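## Task

The liquid handler stopped because D2 ran out of 200 uL tips (panel strip 'OUT OF TIPS D2' is lit). As loaded, though not necessarily as it sits now: D1 holds open 96-well plate B33 with samples, D2 an uncovered 200 uL tip rack, D3 open 12-trough reservoir C16, D4 nothing, and D5 open 96-well plate R38 with samples. Move the spent rack from D2 into WASTE. Take a full 200 uL rack from SHELF, put its cover into WASTE, and place the rack on D2 uncovered, seated and lying flat between the locators, with well A1 at the corner engraved 'A1'. Carrying any labware or cover in the gripper above the reservoir or an open plate fails the task. Every other piece of labware and every cover on D1 to D5 and on SHELF must finish as it began. When done, release and back away (contact with RESUME or its box still counts as clear), then press RESUME; the job ends once it goes down. Pressing RESUME fails the task if D2 is empty, holds anything other than the full rack, or has a cover on that rack, or if any item on D1 to D5 is not seated. If any required change is still wrong, it is better not to press RESUME at all.

## Robot and tools

Robot: one arm (big_yam) with a single two-finger gripper; there is no second arm, so every pose argument is for this one gripper. Six arm joints (waist, shoulder, elbow, wrist pitch, wrist yaw, wrist roll) plus one command number for the finger opening.

Frame: all positions and orientations are in the scene frame. Its origin sits on the table top beneath the arm's base; +z is up; looking along +x, +y points left. The base may be slightly tilted against the table. Gripper's own axes: fingers point along its +z, and they open and close along its y. end_effector_position is the point midway between the finger pads, roughly 1 cm short of the fingertips.

Workcell: D1 to D5 are deck positions in a row, D1 on the left seen from the base. SHELF holds spare labware. WASTE is a loose bin that must stay upright, with nothing sticking out over its rim; lowering an item to the rim and releasing it so it drops in is allowed. RG is a spare nest for regripping. RESUME is a key on its own box, pressed by pushing it horizontally straight into the box until it latches. Plates and tip racks carry ID labels on the short end next to column 1 and on the long side next to row H; well A1 is at the labelled end, in the corner opposite the labelled long side. Tip racks also show their size (200 or 1000).

execute_actions(actions): a list of actions. Each action is a table of up to 15 rows, one row per control step of 1/30 s; if fewer rows are given, the last row repeats for the rest of the 15 steps. Each row has 8 numbers: x, y, z (metres, absolute target for the pinch point), qw, qx, qy, qz (absolute orientation target, w first), opening. These are absolute poses in the scene frame, not offsets. Opening runs from -1 (closed) to +1 (fully open, 0.094 m). An action is rejected if its target lies over 0.6 m from where the gripper is when that action starts, measured along any gripper axis; if the first action fails this, or any action is malformed, nothing in the call runs. Send the quaternion you want in every row rather than copying the last reported one, which can drift. An empty list just returns the current state and images.

move(target, speed, blocking): target is one 8-number row as above (absolute pose plus opening). The gripper follows a straight path there, lasting 0.5 to 10 s (cut off at 10 s), taking the shorter rotation. speed is in m/s, 0.002 to 0.5, default 0.25; rotation is capped at twice that in rad/s. The opening is applied at the start. The path ignores obstacles, so contact speed and how far the target lies past contact set how hard it hits or presses. The result adds a 'move:' line: done (at rest near target), or off_target, moving, held, fault; limits=paced means the sent pose was clipped, limits=held means a check blocked steps along the way (after which the arm may speed up well beyond speed). It also reports the distance to target. blocking=false returns after 0.5 s while the arm continues; until a result shows the move ended, other moves and execute_actions are refused, so use wait or stop.

wait(seconds): 0 to 10; lets the simulation run holding the last command, returning early if a running move ends. stop(): brakes a running move; faster motion needs more braking room; fingers keep moving. zoom_image(camera, region): camera is cam_head_left, cam_head_right or cam_wrist; region is [x0, y0, x1, y1] pixels, top-left origin, at most 504 by 504, in 672x504 images. read_manual(section) returns only licence texts. finished_scene(scene) ends the current scene by its number; irreversible.

Controller behaviour: each step the command is clipped to within 70 mm and 16 degrees of the measured pose, then solved with damped inverse kinematics, favouring position over orientation. A distant target therefore needs several actions; after an action the arm stops at most at the last clipped pose. Moves often finish a centimetre or more off, usually low, and reported hand position gets less accurate at long reach. Tiny commanded moves of a few mm may do nothing.

Results: state line with end_effector_position and end_effector_quat_wxyz; 'Hand target' (pose currently being driven to); Joint positions and Joint velocities in rad and rad/s for the six joints, then finger-pad gap in m and m/s; joint torques (offset, noisy); grip_measured on the command scale; 'pose unreachable' when the clearance check altered or blocked a command (a mounting block under the base counts as arm); MOTOR HOT from 85 °C and OVER-TEMPERATURE FAULT at 100 °C, when the arm drops. Joint ranges (rad): waist -2.880 to 2.880, shoulder 0.000 to 3.142, elbow 0.000 to 3.019, wrist pitch -1.693 to 1.571, wrist yaw -1.571 to 1.571, wrist roll -2.094 to 2.094.

Gripping: to hold something, command an opening around 0.03 below grip_measured (less for a lighter hold); readings may be off by about 1 mm consistently. Pads push about 50 to 62 N, less on very thin parts.

Avoid: dropping or knocking items off the table, tipping WASTE, slams, hard hits and heavy pushes, and carrying anything over an open plate or the reservoir. Loose objects may occasionally get a brief external nudge; recheck with cameras before pressing RESUME. Keep holding loads short to limit motor heat.

Each tool is called after ">>>" by a JSON object that holds its "op" and its "data".

## Session

>>> {"op": "execute_actions", "data": {"actions": []}}

Scene clock: 0.00 s.
end_effector_position=(+0.3451, -0.4756, +0.3493) grip_measured=+1.000 end_effector_quat_wxyz=(+0.533, +0.569, +0.583, +0.229)
Joint positions: [-1.548  0.625  0.675  0.633 -1.007  1.389  0.094]
Joint velocities: [-0.005 -0.005  0.012 -0.012 -0.007 -0.037  0.   ]
Joint torques (N m, as the arm reports them, + toward a larger angle): no reading
Motor temperatures (°C, as the motors report them): [27 25 28 24 26 26]
Hand target: +0.349, -0.480, +0.355; +0.537, +0.564, +0.585, +0.228

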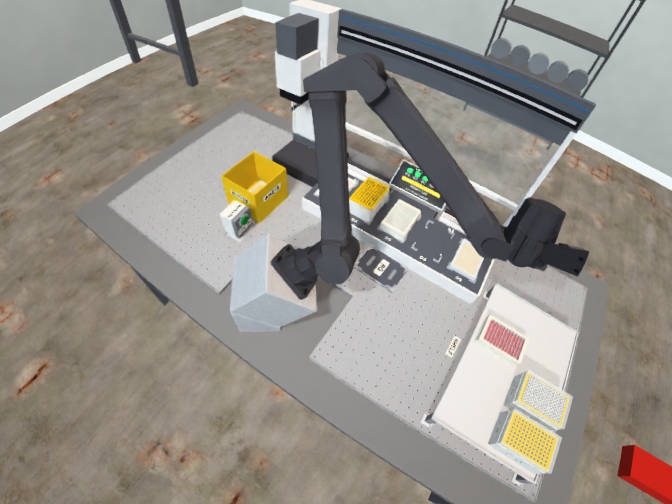

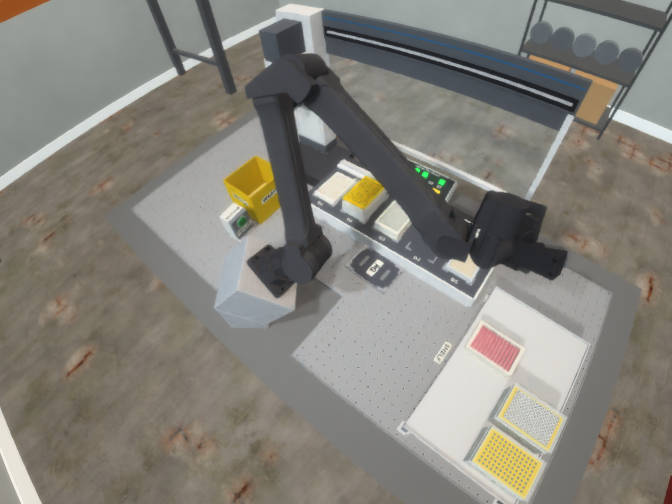

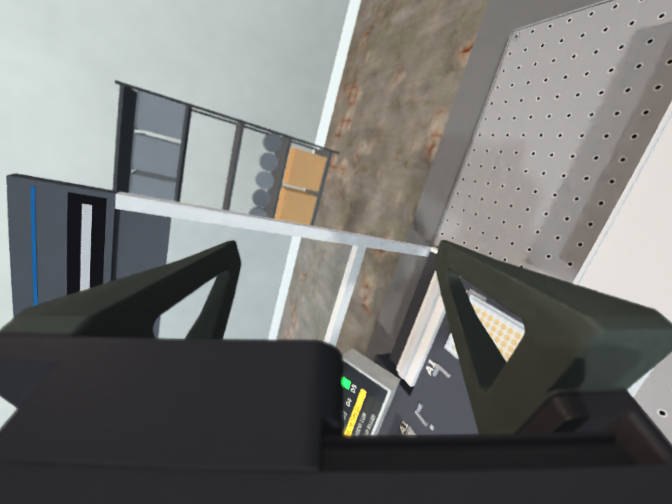

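>>> {"op": "zoom_image", "data": {"camera": "cam_head_left", "region": [410, 270, 610, 500]}}

>>> {"op": "zoom_image", "data": {"camera": "cam_head_right", "region": [200, 130, 500, 320]}}

>>> {"op": "zoom_image", "data": {"camera": "cam_head_left", "region": [200, 130, 500, 320]}}

Region (410, 270, 610, 500) of cam_head_left's 672x504 image, scaled by 2.191, with more detail than that image has; it fills the left 438 columns of this view, and the rest is white.

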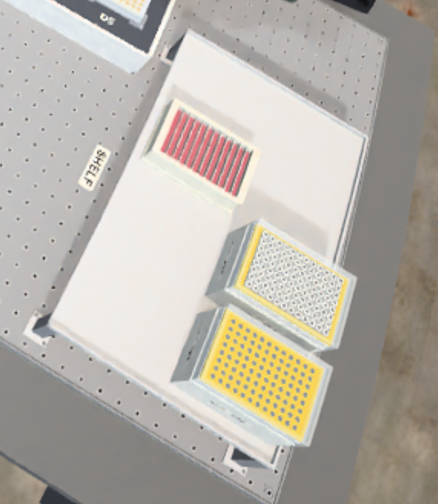

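Region (200, 130, 500, 320) of cam_head_right's 672x504 image, scaled by 1.680, with more detail than that image has; it fills the top 319 rows of this view, and the rest is white.

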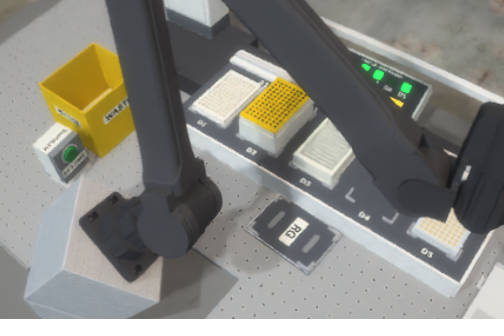

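Region (200, 130, 500, 320) of cam_head_left's 672x504 image, scaled by 1.680, with more detail than that image has; it fills the top 319 rows of this view, and the rest is white.

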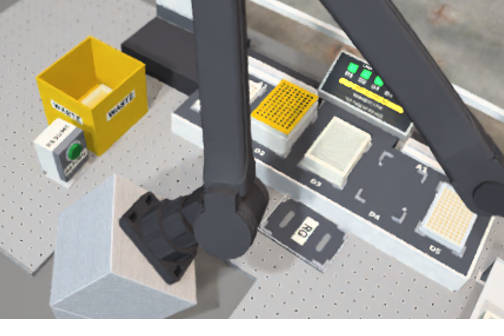

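>>> {"op": "zoom_image", "data": {"camera": "cam_head_left", "region": [480, 360, 590, 480]}}

>>> {"op": "zoom_image", "data": {"camera": "cam_head_right", "region": [455, 375, 575, 504]}}

>>> {"op": "zoom_image", "data": {"camera": "cam_head_left", "region": [340, 160, 500, 300]}}

>>> {"op": "zoom_image", "data": {"camera": "cam_head_right", "region": [300, 160, 430, 300]}}

Region (480, 360, 590, 480) of cam_head_left's 672x504 image, scaled by 4.200, with more detail than that image has; it fills the left 462 columns of this view, and the rest is white.

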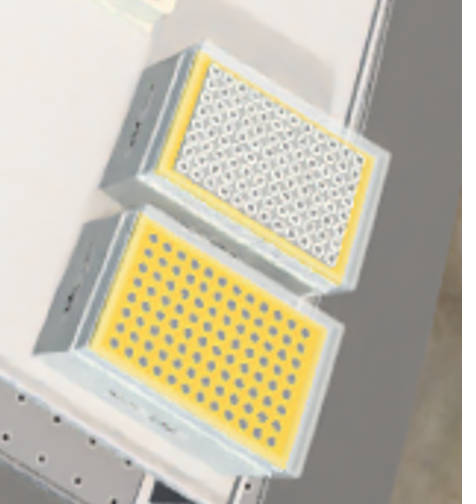

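Region (455, 375, 575, 504) of cam_head_right's 672x504 image, scaled by 3.907, with more detail than that image has; it fills the left 469 columns of this view, and the rest is white.

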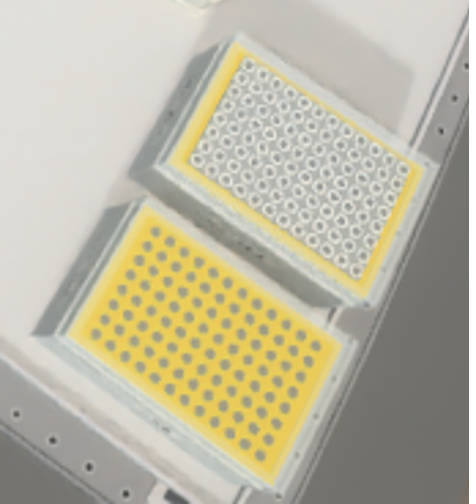

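Region (340, 160, 500, 300) of cam_head_left's 672x504 image, scaled by 3.150, with more detail than that image has; it fills the top 441 rows of this view, and the rest is white.

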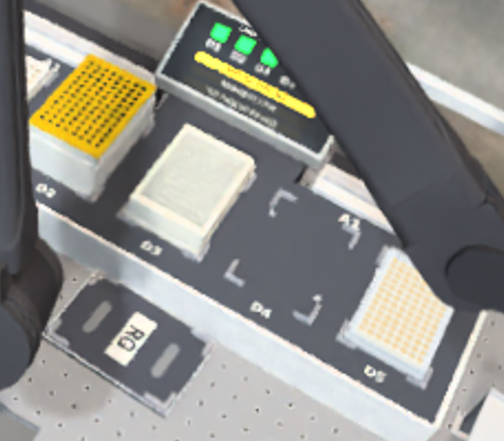

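Region (300, 160, 430, 300) of cam_head_right's 672x504 image, scaled by 3.600, with more detail than that image has; it fills the left 468 columns of this view, and the rest is white.

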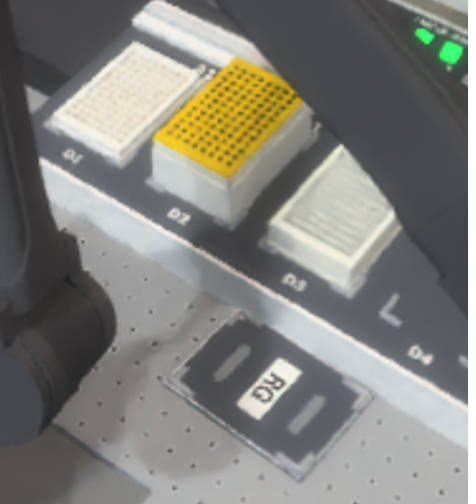

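>>> {"op": "move", "data": {"target": [0.36,-0.02,0.33,0,0,1,0,1], "speed": 0.3}}

Scene clock: 35.10 s.
end_effector_position=(+0.3513, -0.0159, +0.3151) grip_measured=+1.000 end_effector_quat_wxyz=(-0.011, -0.017, +1.000, -0.021)
Joint positions: [ 0.788  1.124  0.979 -1.677  0.768  0.943  0.094]
Joint velocities: [-0.005  0.024  0.007  0.017  0.051 -0.022  0.   ]
Joint torques (N m, as the arm reports them, + toward a larger angle): [ 5.52 -1.54 10.   -0.38  0.04  0.11]
Motor temperatures (°C, as the motors report them): [27 25 31 24 26 26]
Hand target: +0.364, -0.017, +0.330; -0.001, +0.001, +1.000, -0.007
Off the commanded pose: 0.018 m, 3 deg.
joint sent to its limit — the command would take joint 4 (wrist pitch) past its lower limit, so that joint was sent only as far as its limit.
move: off_target
camera_calibration (this result's frames):
cam_wrist: T_world_to_cam=[[0.0334176, -0.998718, 0.0380223, -0.037005], [-0.795604, -0.00355755, 0.605807, 0.097785], [-0.604895, -0.0504953, -0.794702, 0.588891], [0, 0, 0, 1]] pos_world=[0.435252, -0.00687349, 0.410161]

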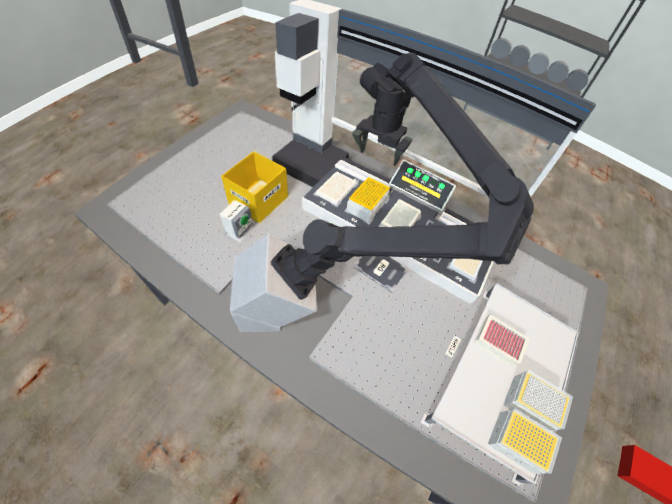

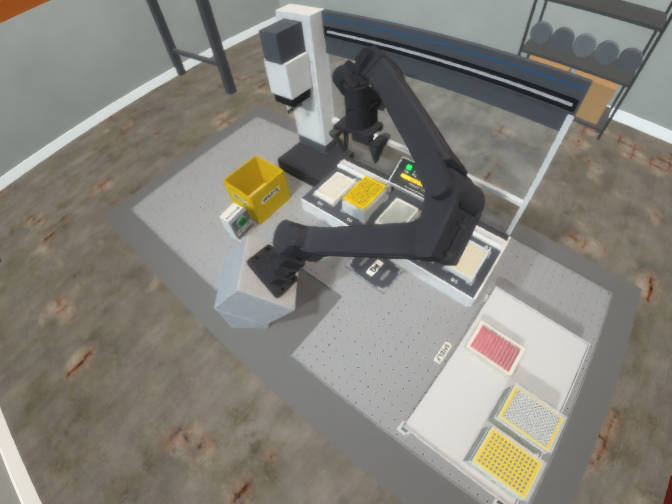

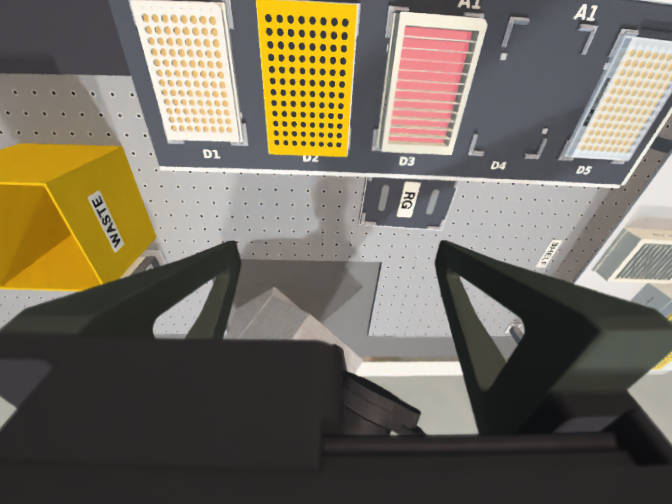

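>>> {"op": "move", "data": {"target": [0.405,0.008,0.18,0,0,1,0,1]}}

Scene clock: 42.37 s.
end_effector_position=(+0.4081, +0.0065, +0.1861) grip_measured=+1.000 end_effector_quat_wxyz=(+0.007, +0.008, +1.000, +0.007)
Joint positions: [ 0.435  1.224  0.852 -1.016  0.76   0.438  0.094]
Joint velocities: [ 0.005 -0.015 -0.012  0.007 -0.037  0.051  0.   ]
Joint torques (N m, as the arm reports them, + toward a larger angle): [ 5.34 -5.75  5.02  0.45 -0.01 -0.17]
Motor temperatures (°C, as the motors report them): [27 25 31 24 26 26]
Hand target: +0.402, +0.007, +0.179; -0.000, -0.000, +1.000, +0.004
Off the commanded pose: 0.007 m, 1 deg.
move: done
camera_calibration (this result's frames):
cam_wrist: T_world_to_cam=[[-0.0150939, -0.999742, -0.0169631, 0.0184217], [-0.816749, 0.00254109, 0.576988, 0.235159], [-0.576796, 0.0225636, -0.816576, 0.51393], [0, 0, 0, 1]] pos_world=[0.488777, 0.00622329, 0.284292]

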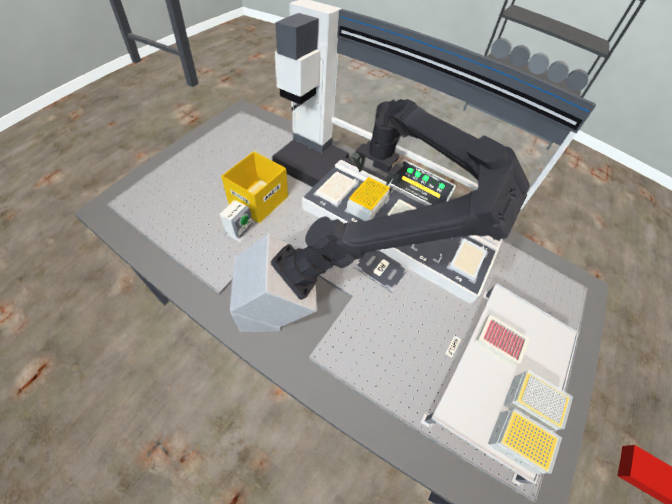

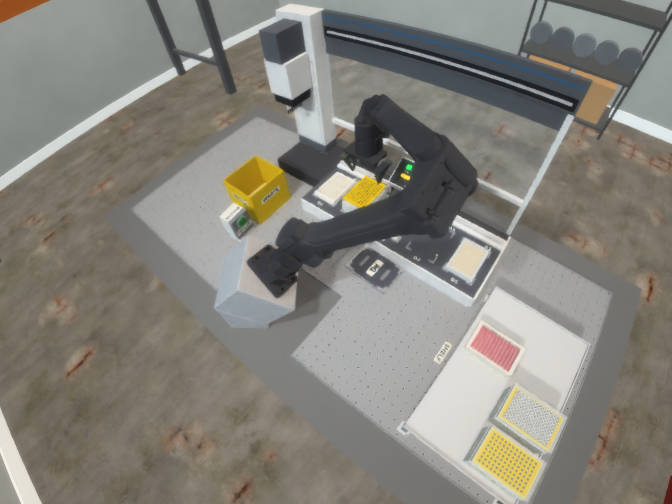

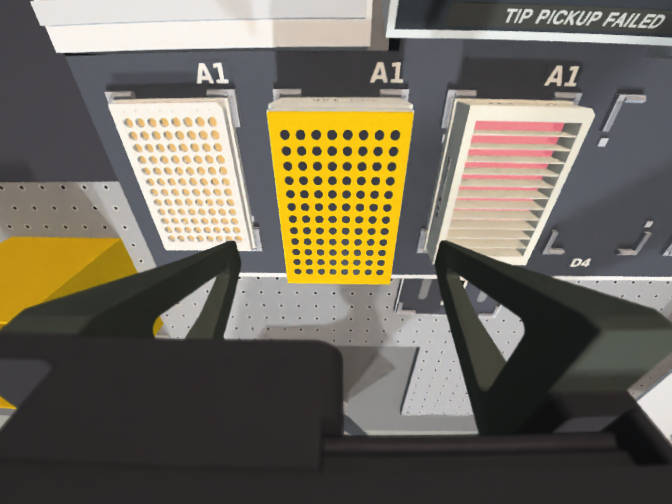

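>>> {"op": "move", "data": {"target": [0.402,0.007,0.092,0,0,1,0,1], "speed": 0.12}}

Scene clock: 47.00 s.
end_effector_position=(+0.4079, +0.0058, +0.1028) grip_measured=+1.000 end_effector_quat_wxyz=(+0.012, +0.010, +1.000, +0.005)
Joint positions: [ 0.265  1.317  0.746 -0.656  0.721  0.213  0.094]
Joint velocities: [ 0.005 -0.015  0.022 -0.002  0.022 -0.051  0.   ]
Joint torques (N m, as the arm reports them, + toward a larger angle): [ 5.06 -6.43  4.01  0.61 -0.05 -0.16]
Motor temperatures (°C, as the motors report them): [27 25 30 24 26 26]
Hand target: +0.400, +0.006, +0.093; +0.000, +0.000, +1.000, +0.002
Off the commanded pose: 0.012 m, 2 deg.
move: off_target
camera_calibration (this result's frames):
cam_wrist: T_world_to_cam=[[-0.0201337, -0.999703, -0.0137325, 0.0180314], [-0.82219, 0.00874052, 0.569146, 0.286032], [-0.568857, 0.0227498, -0.822122, 0.443138], [0, 0, 0, 1]] pos_world=[0.487618, 0.00544471, 0.201767]

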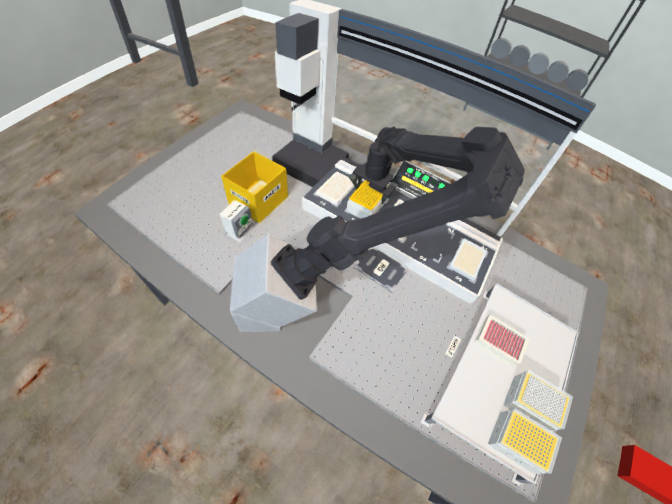

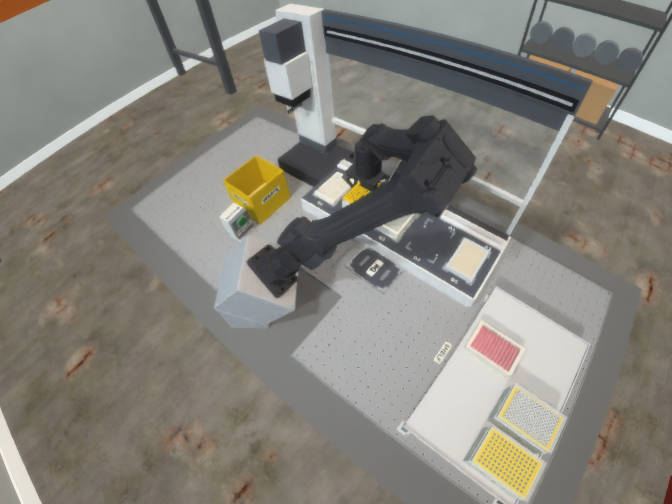

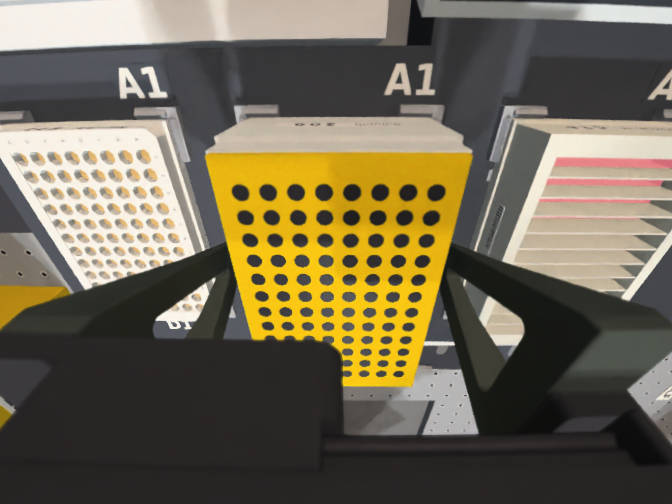

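>>> {"op": "execute_actions", "data": {"actions": [[[0.398,0.007,0.084,0,0,1,0,1]],[[0.398,0.007,0.084,0,0,1,0,0.66]],[[0.398,0.007,0.084,0,0,1,0,0.66]]]}}

Scene clock: 57.80 s.
end_effector_position=(+0.4077, +0.0061, +0.0967) grip_measured=+0.794 end_effector_quat_wxyz=(+0.015, +0.009, +1.000, +0.004)
Joint positions: [ 0.255  1.326  0.736 -0.621  0.722  0.194  0.084]
Joint velocities: [-0.005 -0.015  0.002  0.017  0.022  0.007  0.   ]
Joint torques (N m, as the arm reports them, + toward a larger angle): [ 5.15 -6.01  3.68  0.49 -0.1  -0.15]
Motor temperatures (°C, as the motors report them): [27 25 30 24 26 26]
Hand target: +0.397, +0.007, +0.085; -0.000, +0.000, +1.000, +0.000
Off the commanded pose: 0.016 m, 2 deg.
camera_calibration (this result's frames):
cam_wrist: T_world_to_cam=[[-0.0186792, -0.999763, -0.011159, 0.0173459], [-0.825876, 0.00913769, 0.563778, 0.291389], [-0.563542, 0.0197468, -0.825851, 0.436208], [0, 0, 0, 1]] pos_world=[0.486797, 0.00606543, 0.196158]

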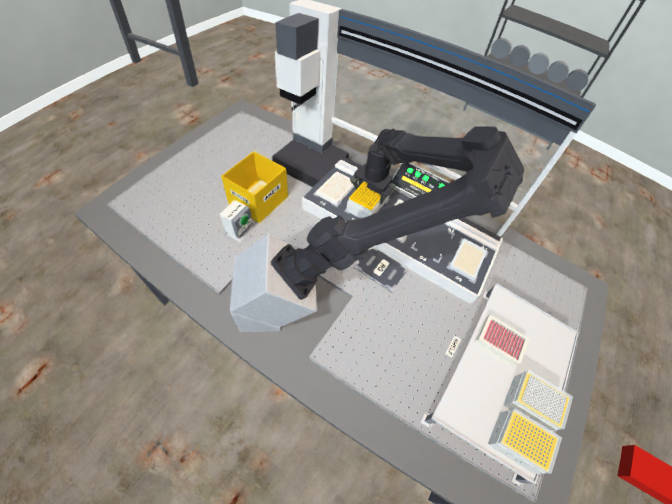

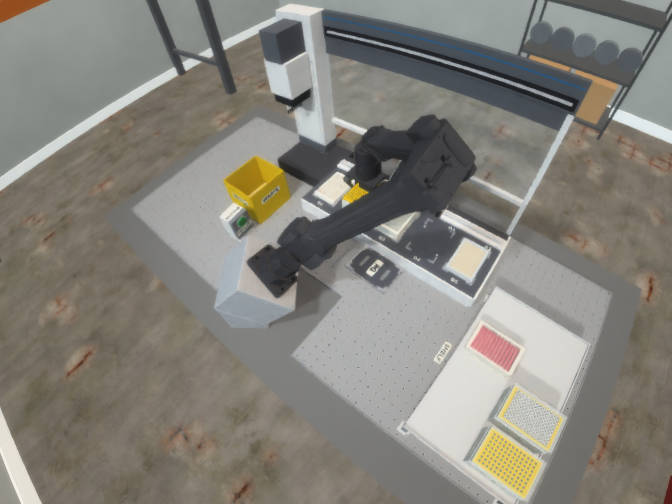

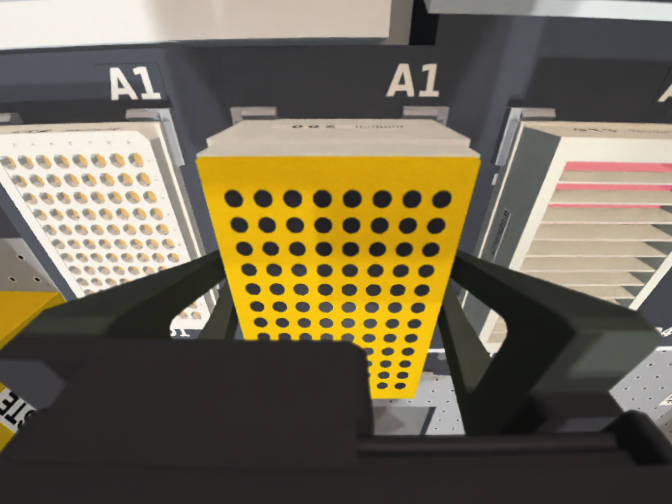

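>>> {"op": "move", "data": {"target": [0.40,0.007,0.14,0,0,1,0,0.74], "speed": 0.12}}

>>> {"op": "move", "data": {"target": [0.245,0.007,0.16,0,0,1,0,0.74], "speed": 0.15}}

Scene clock: 62.40 s.
end_effector_position=(+0.3804, +0.0090, +0.1279) grip_measured=+0.794 end_effector_quat_wxyz=(-0.017, -0.020, +1.000, -0.006)
Joint positions: [ 0.341  1.282  0.743 -0.837  0.748  0.308  0.084]
Joint velocities: [-0.015 -0.005 -0.027 -0.007  0.007  0.051  0.   ]
Joint torques (N m, as the arm reports them, + toward a larger angle): [ 6.81 -7.93  7.89 -0.39  0.24  0.1 ]
Motor temperatures (°C, as the motors report them): [27 25 29 24 26 26]
Hand target: +0.400, +0.007, +0.140; -0.000, +0.000, +1.000, -0.001
Off the commanded pose: 0.023 m, 3 deg.
move: off_target
camera_calibration (this result's frames):
cam_wrist: T_world_to_cam=[[0.0391068, -0.999208, 0.00734924, -0.00426421], [-0.787758, -0.0263046, 0.615423, 0.23046], [-0.614742, -0.0298566, -0.788163, 0.461672], [0, 0, 0, 1]] pos_world=[0.465523, 0.0155853, 0.222073]

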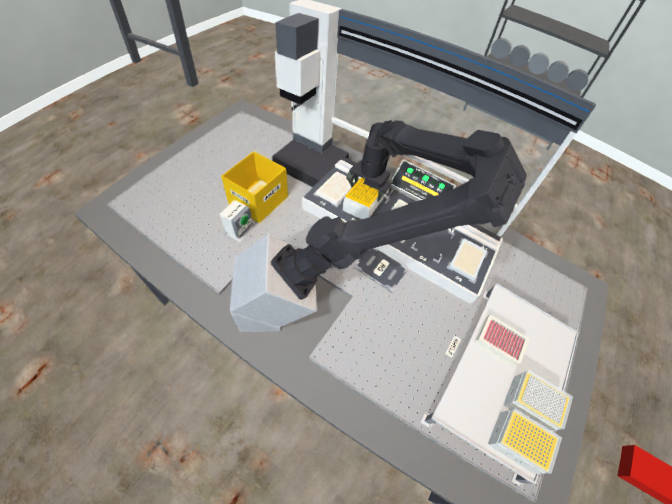

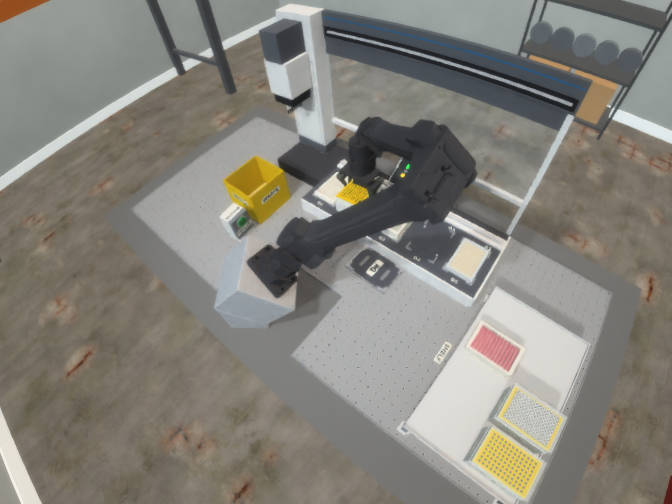

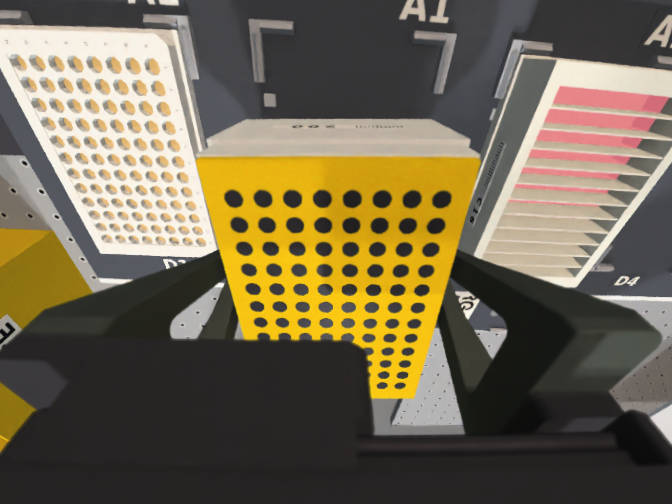

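Scene clock: 63.93 s.
end_effector_position=(+0.2493, +0.0072, +0.1617) grip_measured=+0.794 end_effector_quat_wxyz=(-0.001, -0.001, +1.000, -0.001)
Joint positions: [ 0.6    1.008  0.451 -1.02   0.779  0.67   0.084]
Joint velocities: [-0.005 -0.015 -0.002 -0.022 -0.022 -0.007 -0.   ]
Joint torques (N m, as the arm reports them, + toward a larger angle): [ 3.93 -1.2   5.33 -0.33  0.27  0.15]
Motor temperatures (°C, as the motors report them): [27 25 29 24 26 26]
Hand target: +0.246, +0.007, +0.162; -0.000, -0.001, +1.000, -0.002
Off the commanded pose: 0.005 m, 0 deg.
move: done
camera_calibration (this result's frames):
cam_wrist: T_world_to_cam=[[0.00227025, -0.999996, -0.0019424, 0.00949619], [-0.807965, -0.0029788, 0.589223, 0.11547], [-0.589227, 0.000231705, -0.807968, 0.404275], [0, 0, 0, 1]] pos_world=[0.331484, 0.00974644, 0.258622]

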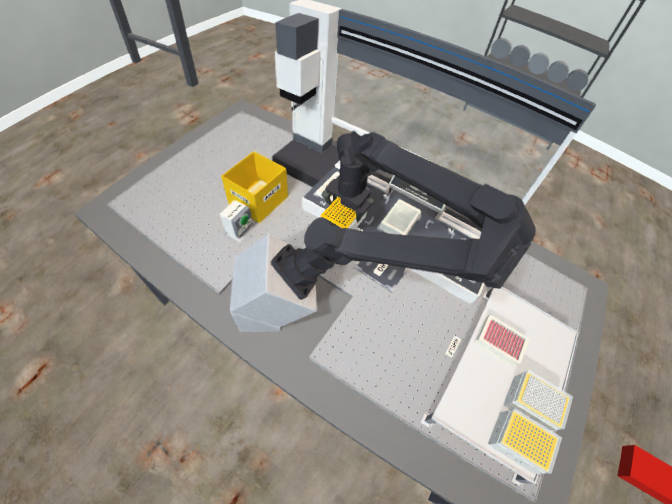

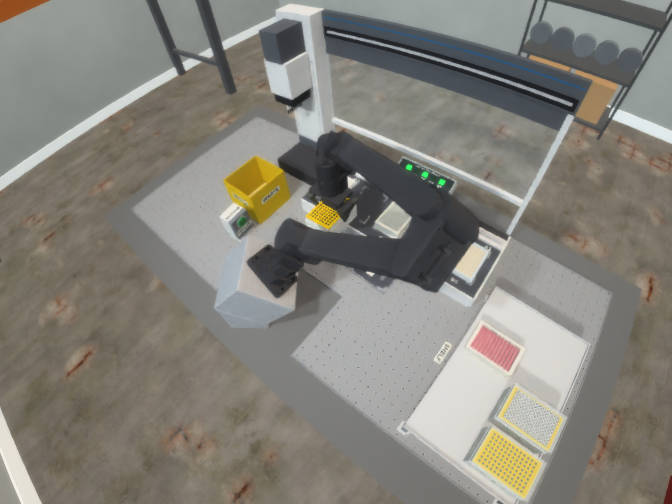

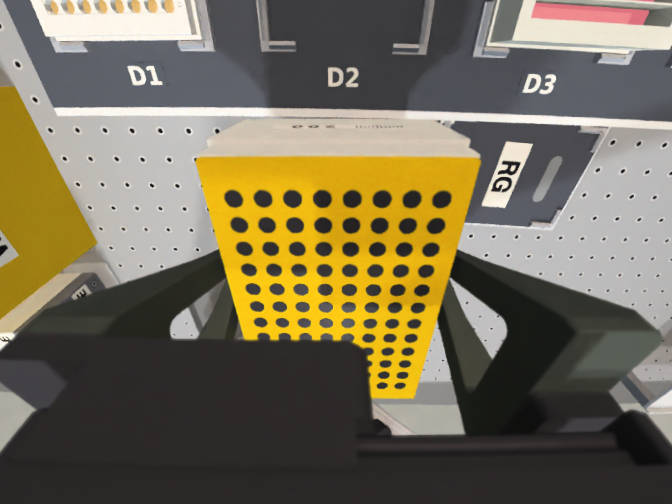

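>>> {"op": "move", "data": {"target": [0.24,0.19,0.22,0,0,1,0,0.74], "speed": 0.2}}

Scene clock: 70.00 s.
end_effector_position=(+0.2313, +0.1756, +0.2070) grip_measured=+0.794 end_effector_quat_wxyz=(-0.003, -0.014, +1.000, -0.015)
Joint positions: [ 1.033  1.638  0.749 -1.116  0.694  1.242  0.084]
Joint velocities: [-0.005 -0.005  0.007 -0.002  0.007  0.007 -0.001]
Joint torques (N m, as the arm reports them, + toward a larger angle): [ 7.63 -4.49  9.4  -0.39  0.12  0.14]
Motor temperatures (°C, as the motors report them): [27 25 29 24 26 26]
Hand target: +0.242, +0.187, +0.217; +0.001, +0.001, +1.000, -0.004
Off the commanded pose: 0.021 m, 2 deg.
move: off_target
camera_calibration (this result's frames):
cam_wrist: T_world_to_cam=[[0.0285498, -0.999238, 0.0266221, 0.165913], [-0.805314, -0.00721532, 0.592805, 0.0740734], [-0.592161, -0.0383636, -0.804906, 0.437017], [0, 0, 0, 1]] pos_world=[0.3137, 0.183087, 0.303429]

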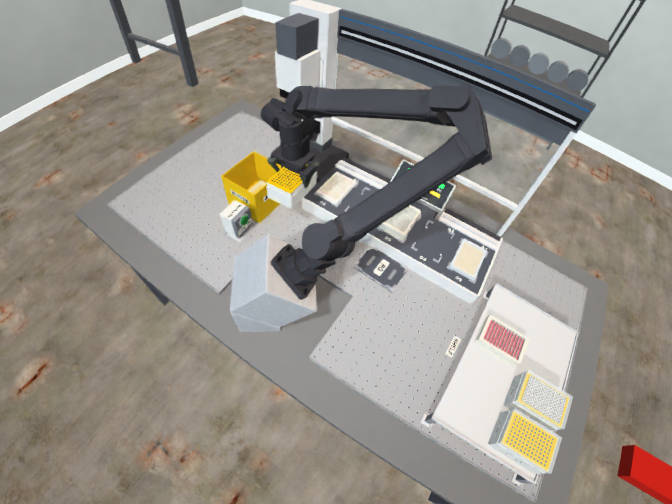

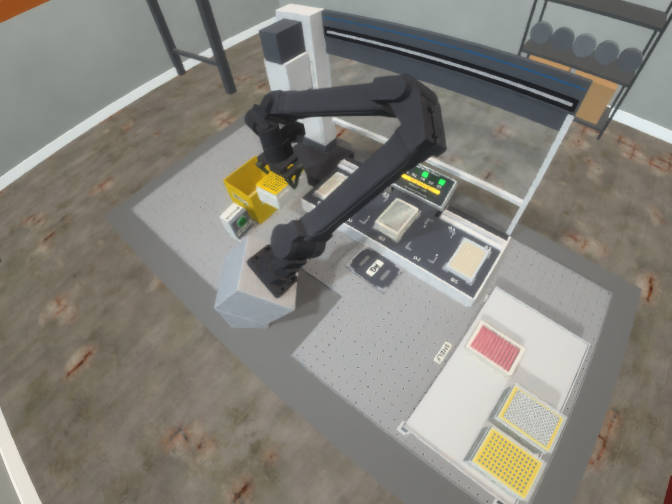

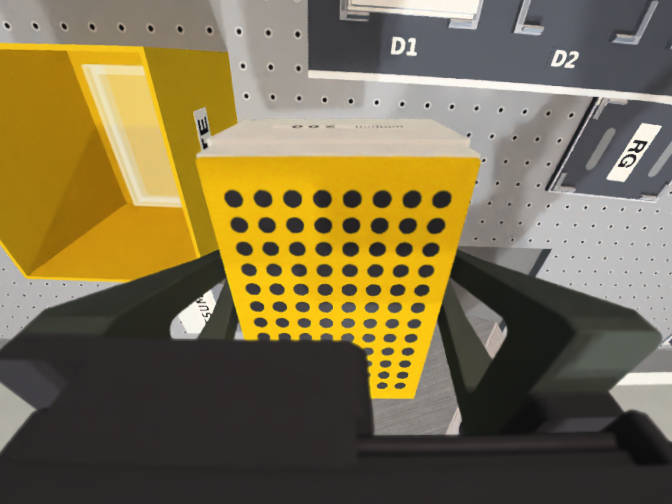

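>>> {"op": "move", "data": {"target": [0.255,0.352,0.22,0,0,1,0,0.74], "speed": 0.2}}

Scene clock: 77.17 s.
end_effector_position=(+0.2502, +0.3371, +0.2072) grip_measured=+0.794 end_effector_quat_wxyz=(-0.003, -0.010, +1.000, -0.010)
Joint positions: [ 1.088  2.073  1.154 -1.115  0.667  1.307  0.084]
Joint velocities: [-0.015 -0.005 -0.027 -0.022 -0.037 -0.022  0.   ]
Joint torques (N m, as the arm reports them, + toward a larger angle): [11.44 -9.96  9.64 -0.32  0.06  0.11]
Motor temperatures (°C, as the motors report them): [28 25 30 24 26 26]
Hand target: +0.256, +0.351, +0.217; +0.000, -0.000, +1.000, -0.000
Off the commanded pose: 0.020 m, 2 deg.
move: off_target
camera_calibration (this result's frames):
cam_wrist: T_world_to_cam=[[0.0204008, -0.999656, 0.0164893, 0.331033], [-0.805146, -0.0066491, 0.59304, 0.0900062], [-0.592726, -0.0253748, -0.805004, 0.450405], [0, 0, 0, 1]] pos_world=[0.332681, 0.342947, 0.303742]

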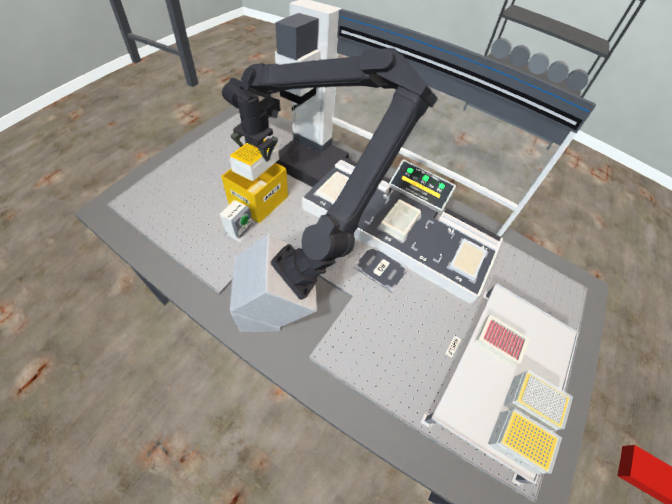

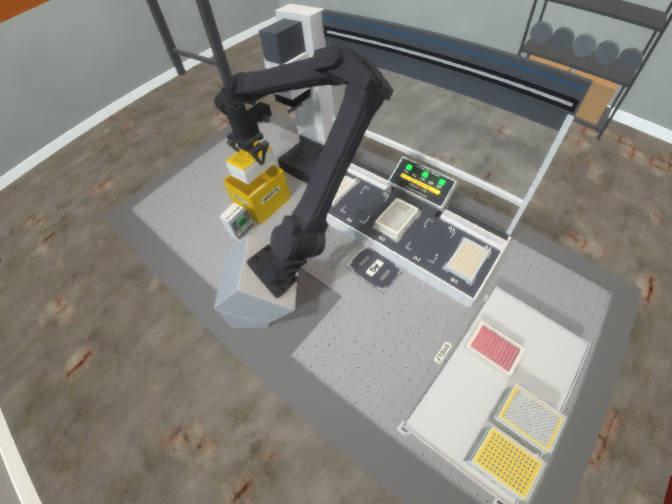

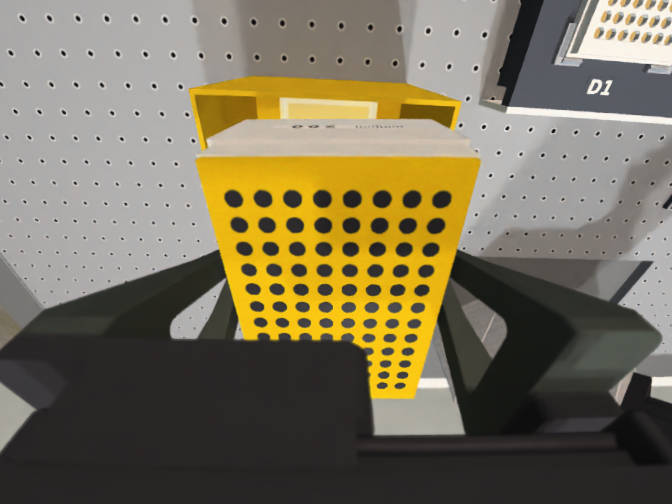

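>>> {"op": "move", "data": {"target": [0.238,0.345,0.175,0,0,1,0,0.74], "speed": 0.08}}

Scene clock: 85.20 s.
end_effector_position=(+0.2411, +0.3493, +0.1911) grip_measured=+0.794 end_effector_quat_wxyz=(+0.006, +0.007, +1.000, +0.014)
Joint positions: [ 1.088  2.091  1.116 -0.994  0.672  1.302  0.084]
Joint velocities: [-0.015  0.015 -0.002 -0.002 -0.007  0.037 -0.001]
Joint torques (N m, as the arm reports them, + toward a larger angle): [ 9.24 -9.22  5.57  0.47  0.31 -0.13]
Motor temperatures (°C, as the motors report them): [28 26 31 24 26 26]
Hand target: +0.237, +0.344, +0.176; -0.001, +0.000, +1.000, +0.000
Off the commanded pose: 0.017 m, 2 deg.
move: off_target
camera_calibration (this result's frames):
cam_wrist: T_world_to_cam=[[-0.014214, -0.999425, -0.0307723, 0.360969], [-0.81577, -0.00620513, 0.578343, 0.0975887], [-0.578202, 0.0333237, -0.815213, 0.410259], [0, 0, 0, 1]] pos_world=[0.321953, 0.347696, 0.289116]

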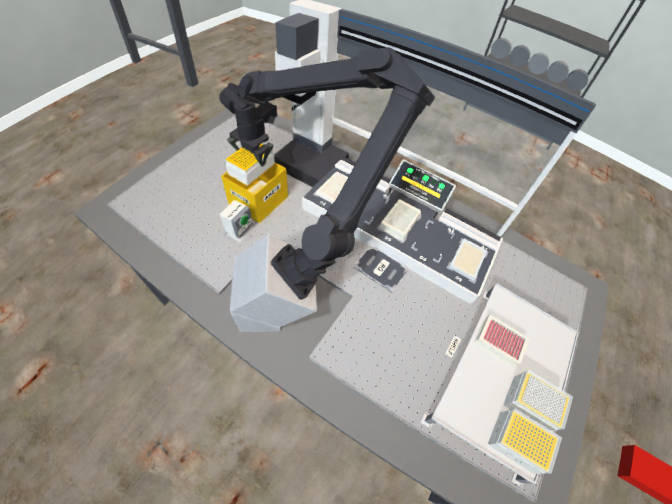

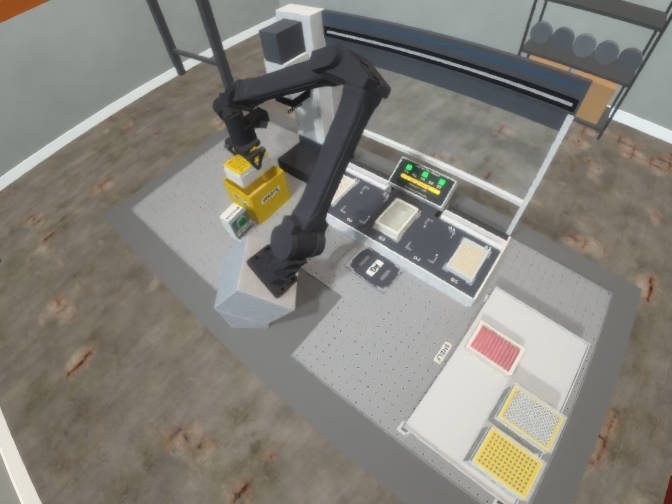

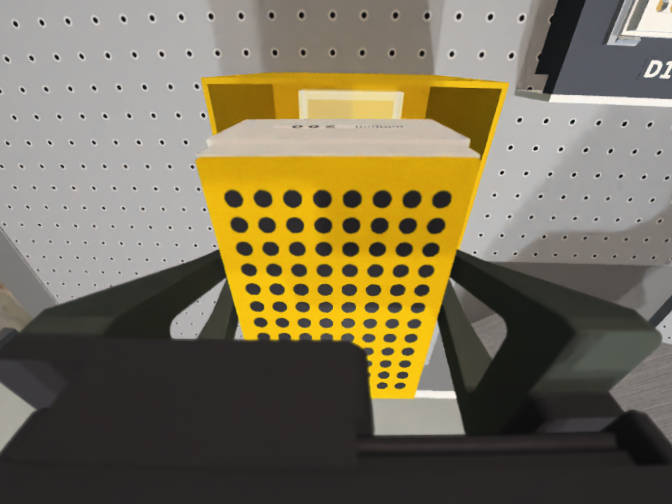

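>>> {"op": "move", "data": {"target": [0.243,0.338,0.115,0,0,1,0,0.74], "speed": 0.08}}

Scene clock: 89.50 s.
end_effector_position=(+0.2469, +0.3425, +0.1304) grip_measured=+0.794 end_effector_quat_wxyz=(+0.006, +0.009, +1.000, +0.013)
Joint positions: [ 0.989  2.137  1.043 -0.799  0.708  1.185  0.084]
Joint velocities: [-0.015 -0.005 -0.002  0.002 -0.007 -0.007  0.   ]
Joint torques (N m, as the arm reports them, + toward a larger angle): [ 9.5  -9.33  4.68  0.48  0.31 -0.18]
Motor temperatures (°C, as the motors report them): [28 26 30 24 26 26]
Hand target: +0.241, +0.336, +0.116; -0.001, -0.000, +1.000, +0.001
Off the commanded pose: 0.017 m, 2 deg.
move: off_target
camera_calibration (this result's frames):
cam_wrist: T_world_to_cam=[[-0.0172503, -0.999414, -0.0295649, 0.353006], [-0.816349, -0.00299474, 0.577552, 0.136494], [-0.577302, 0.0340982, -0.815819, 0.363998], [0, 0, 0, 1]] pos_world=[0.327653, 0.340796, 0.228561]

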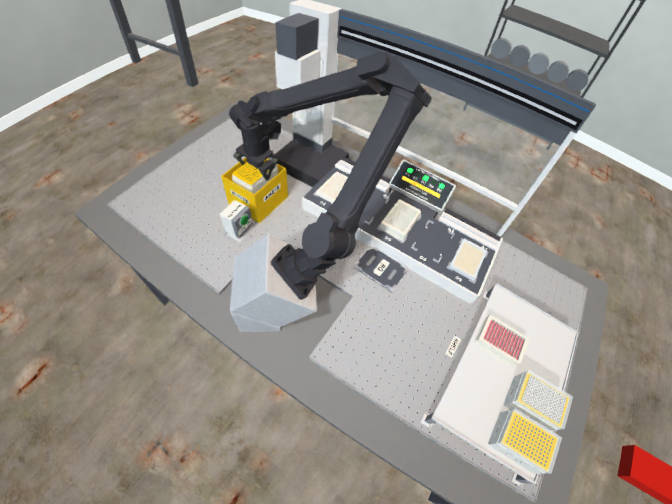

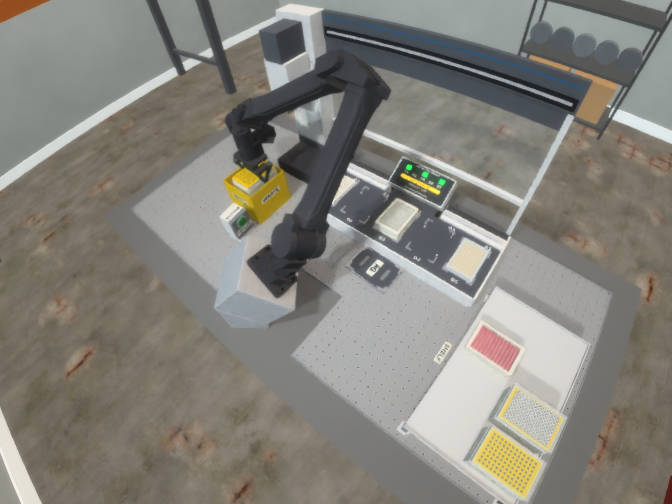

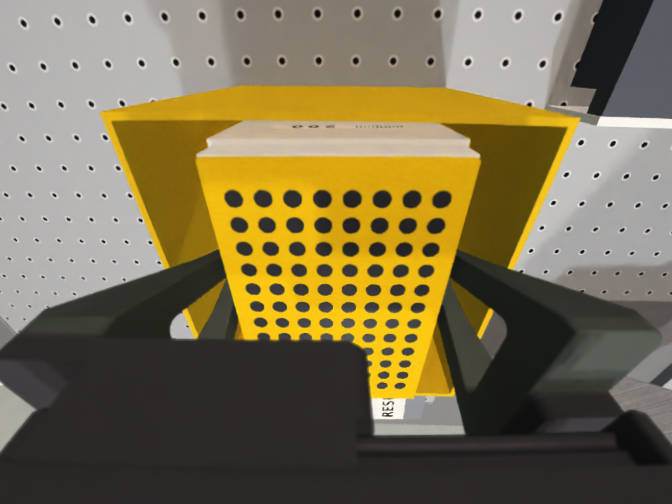

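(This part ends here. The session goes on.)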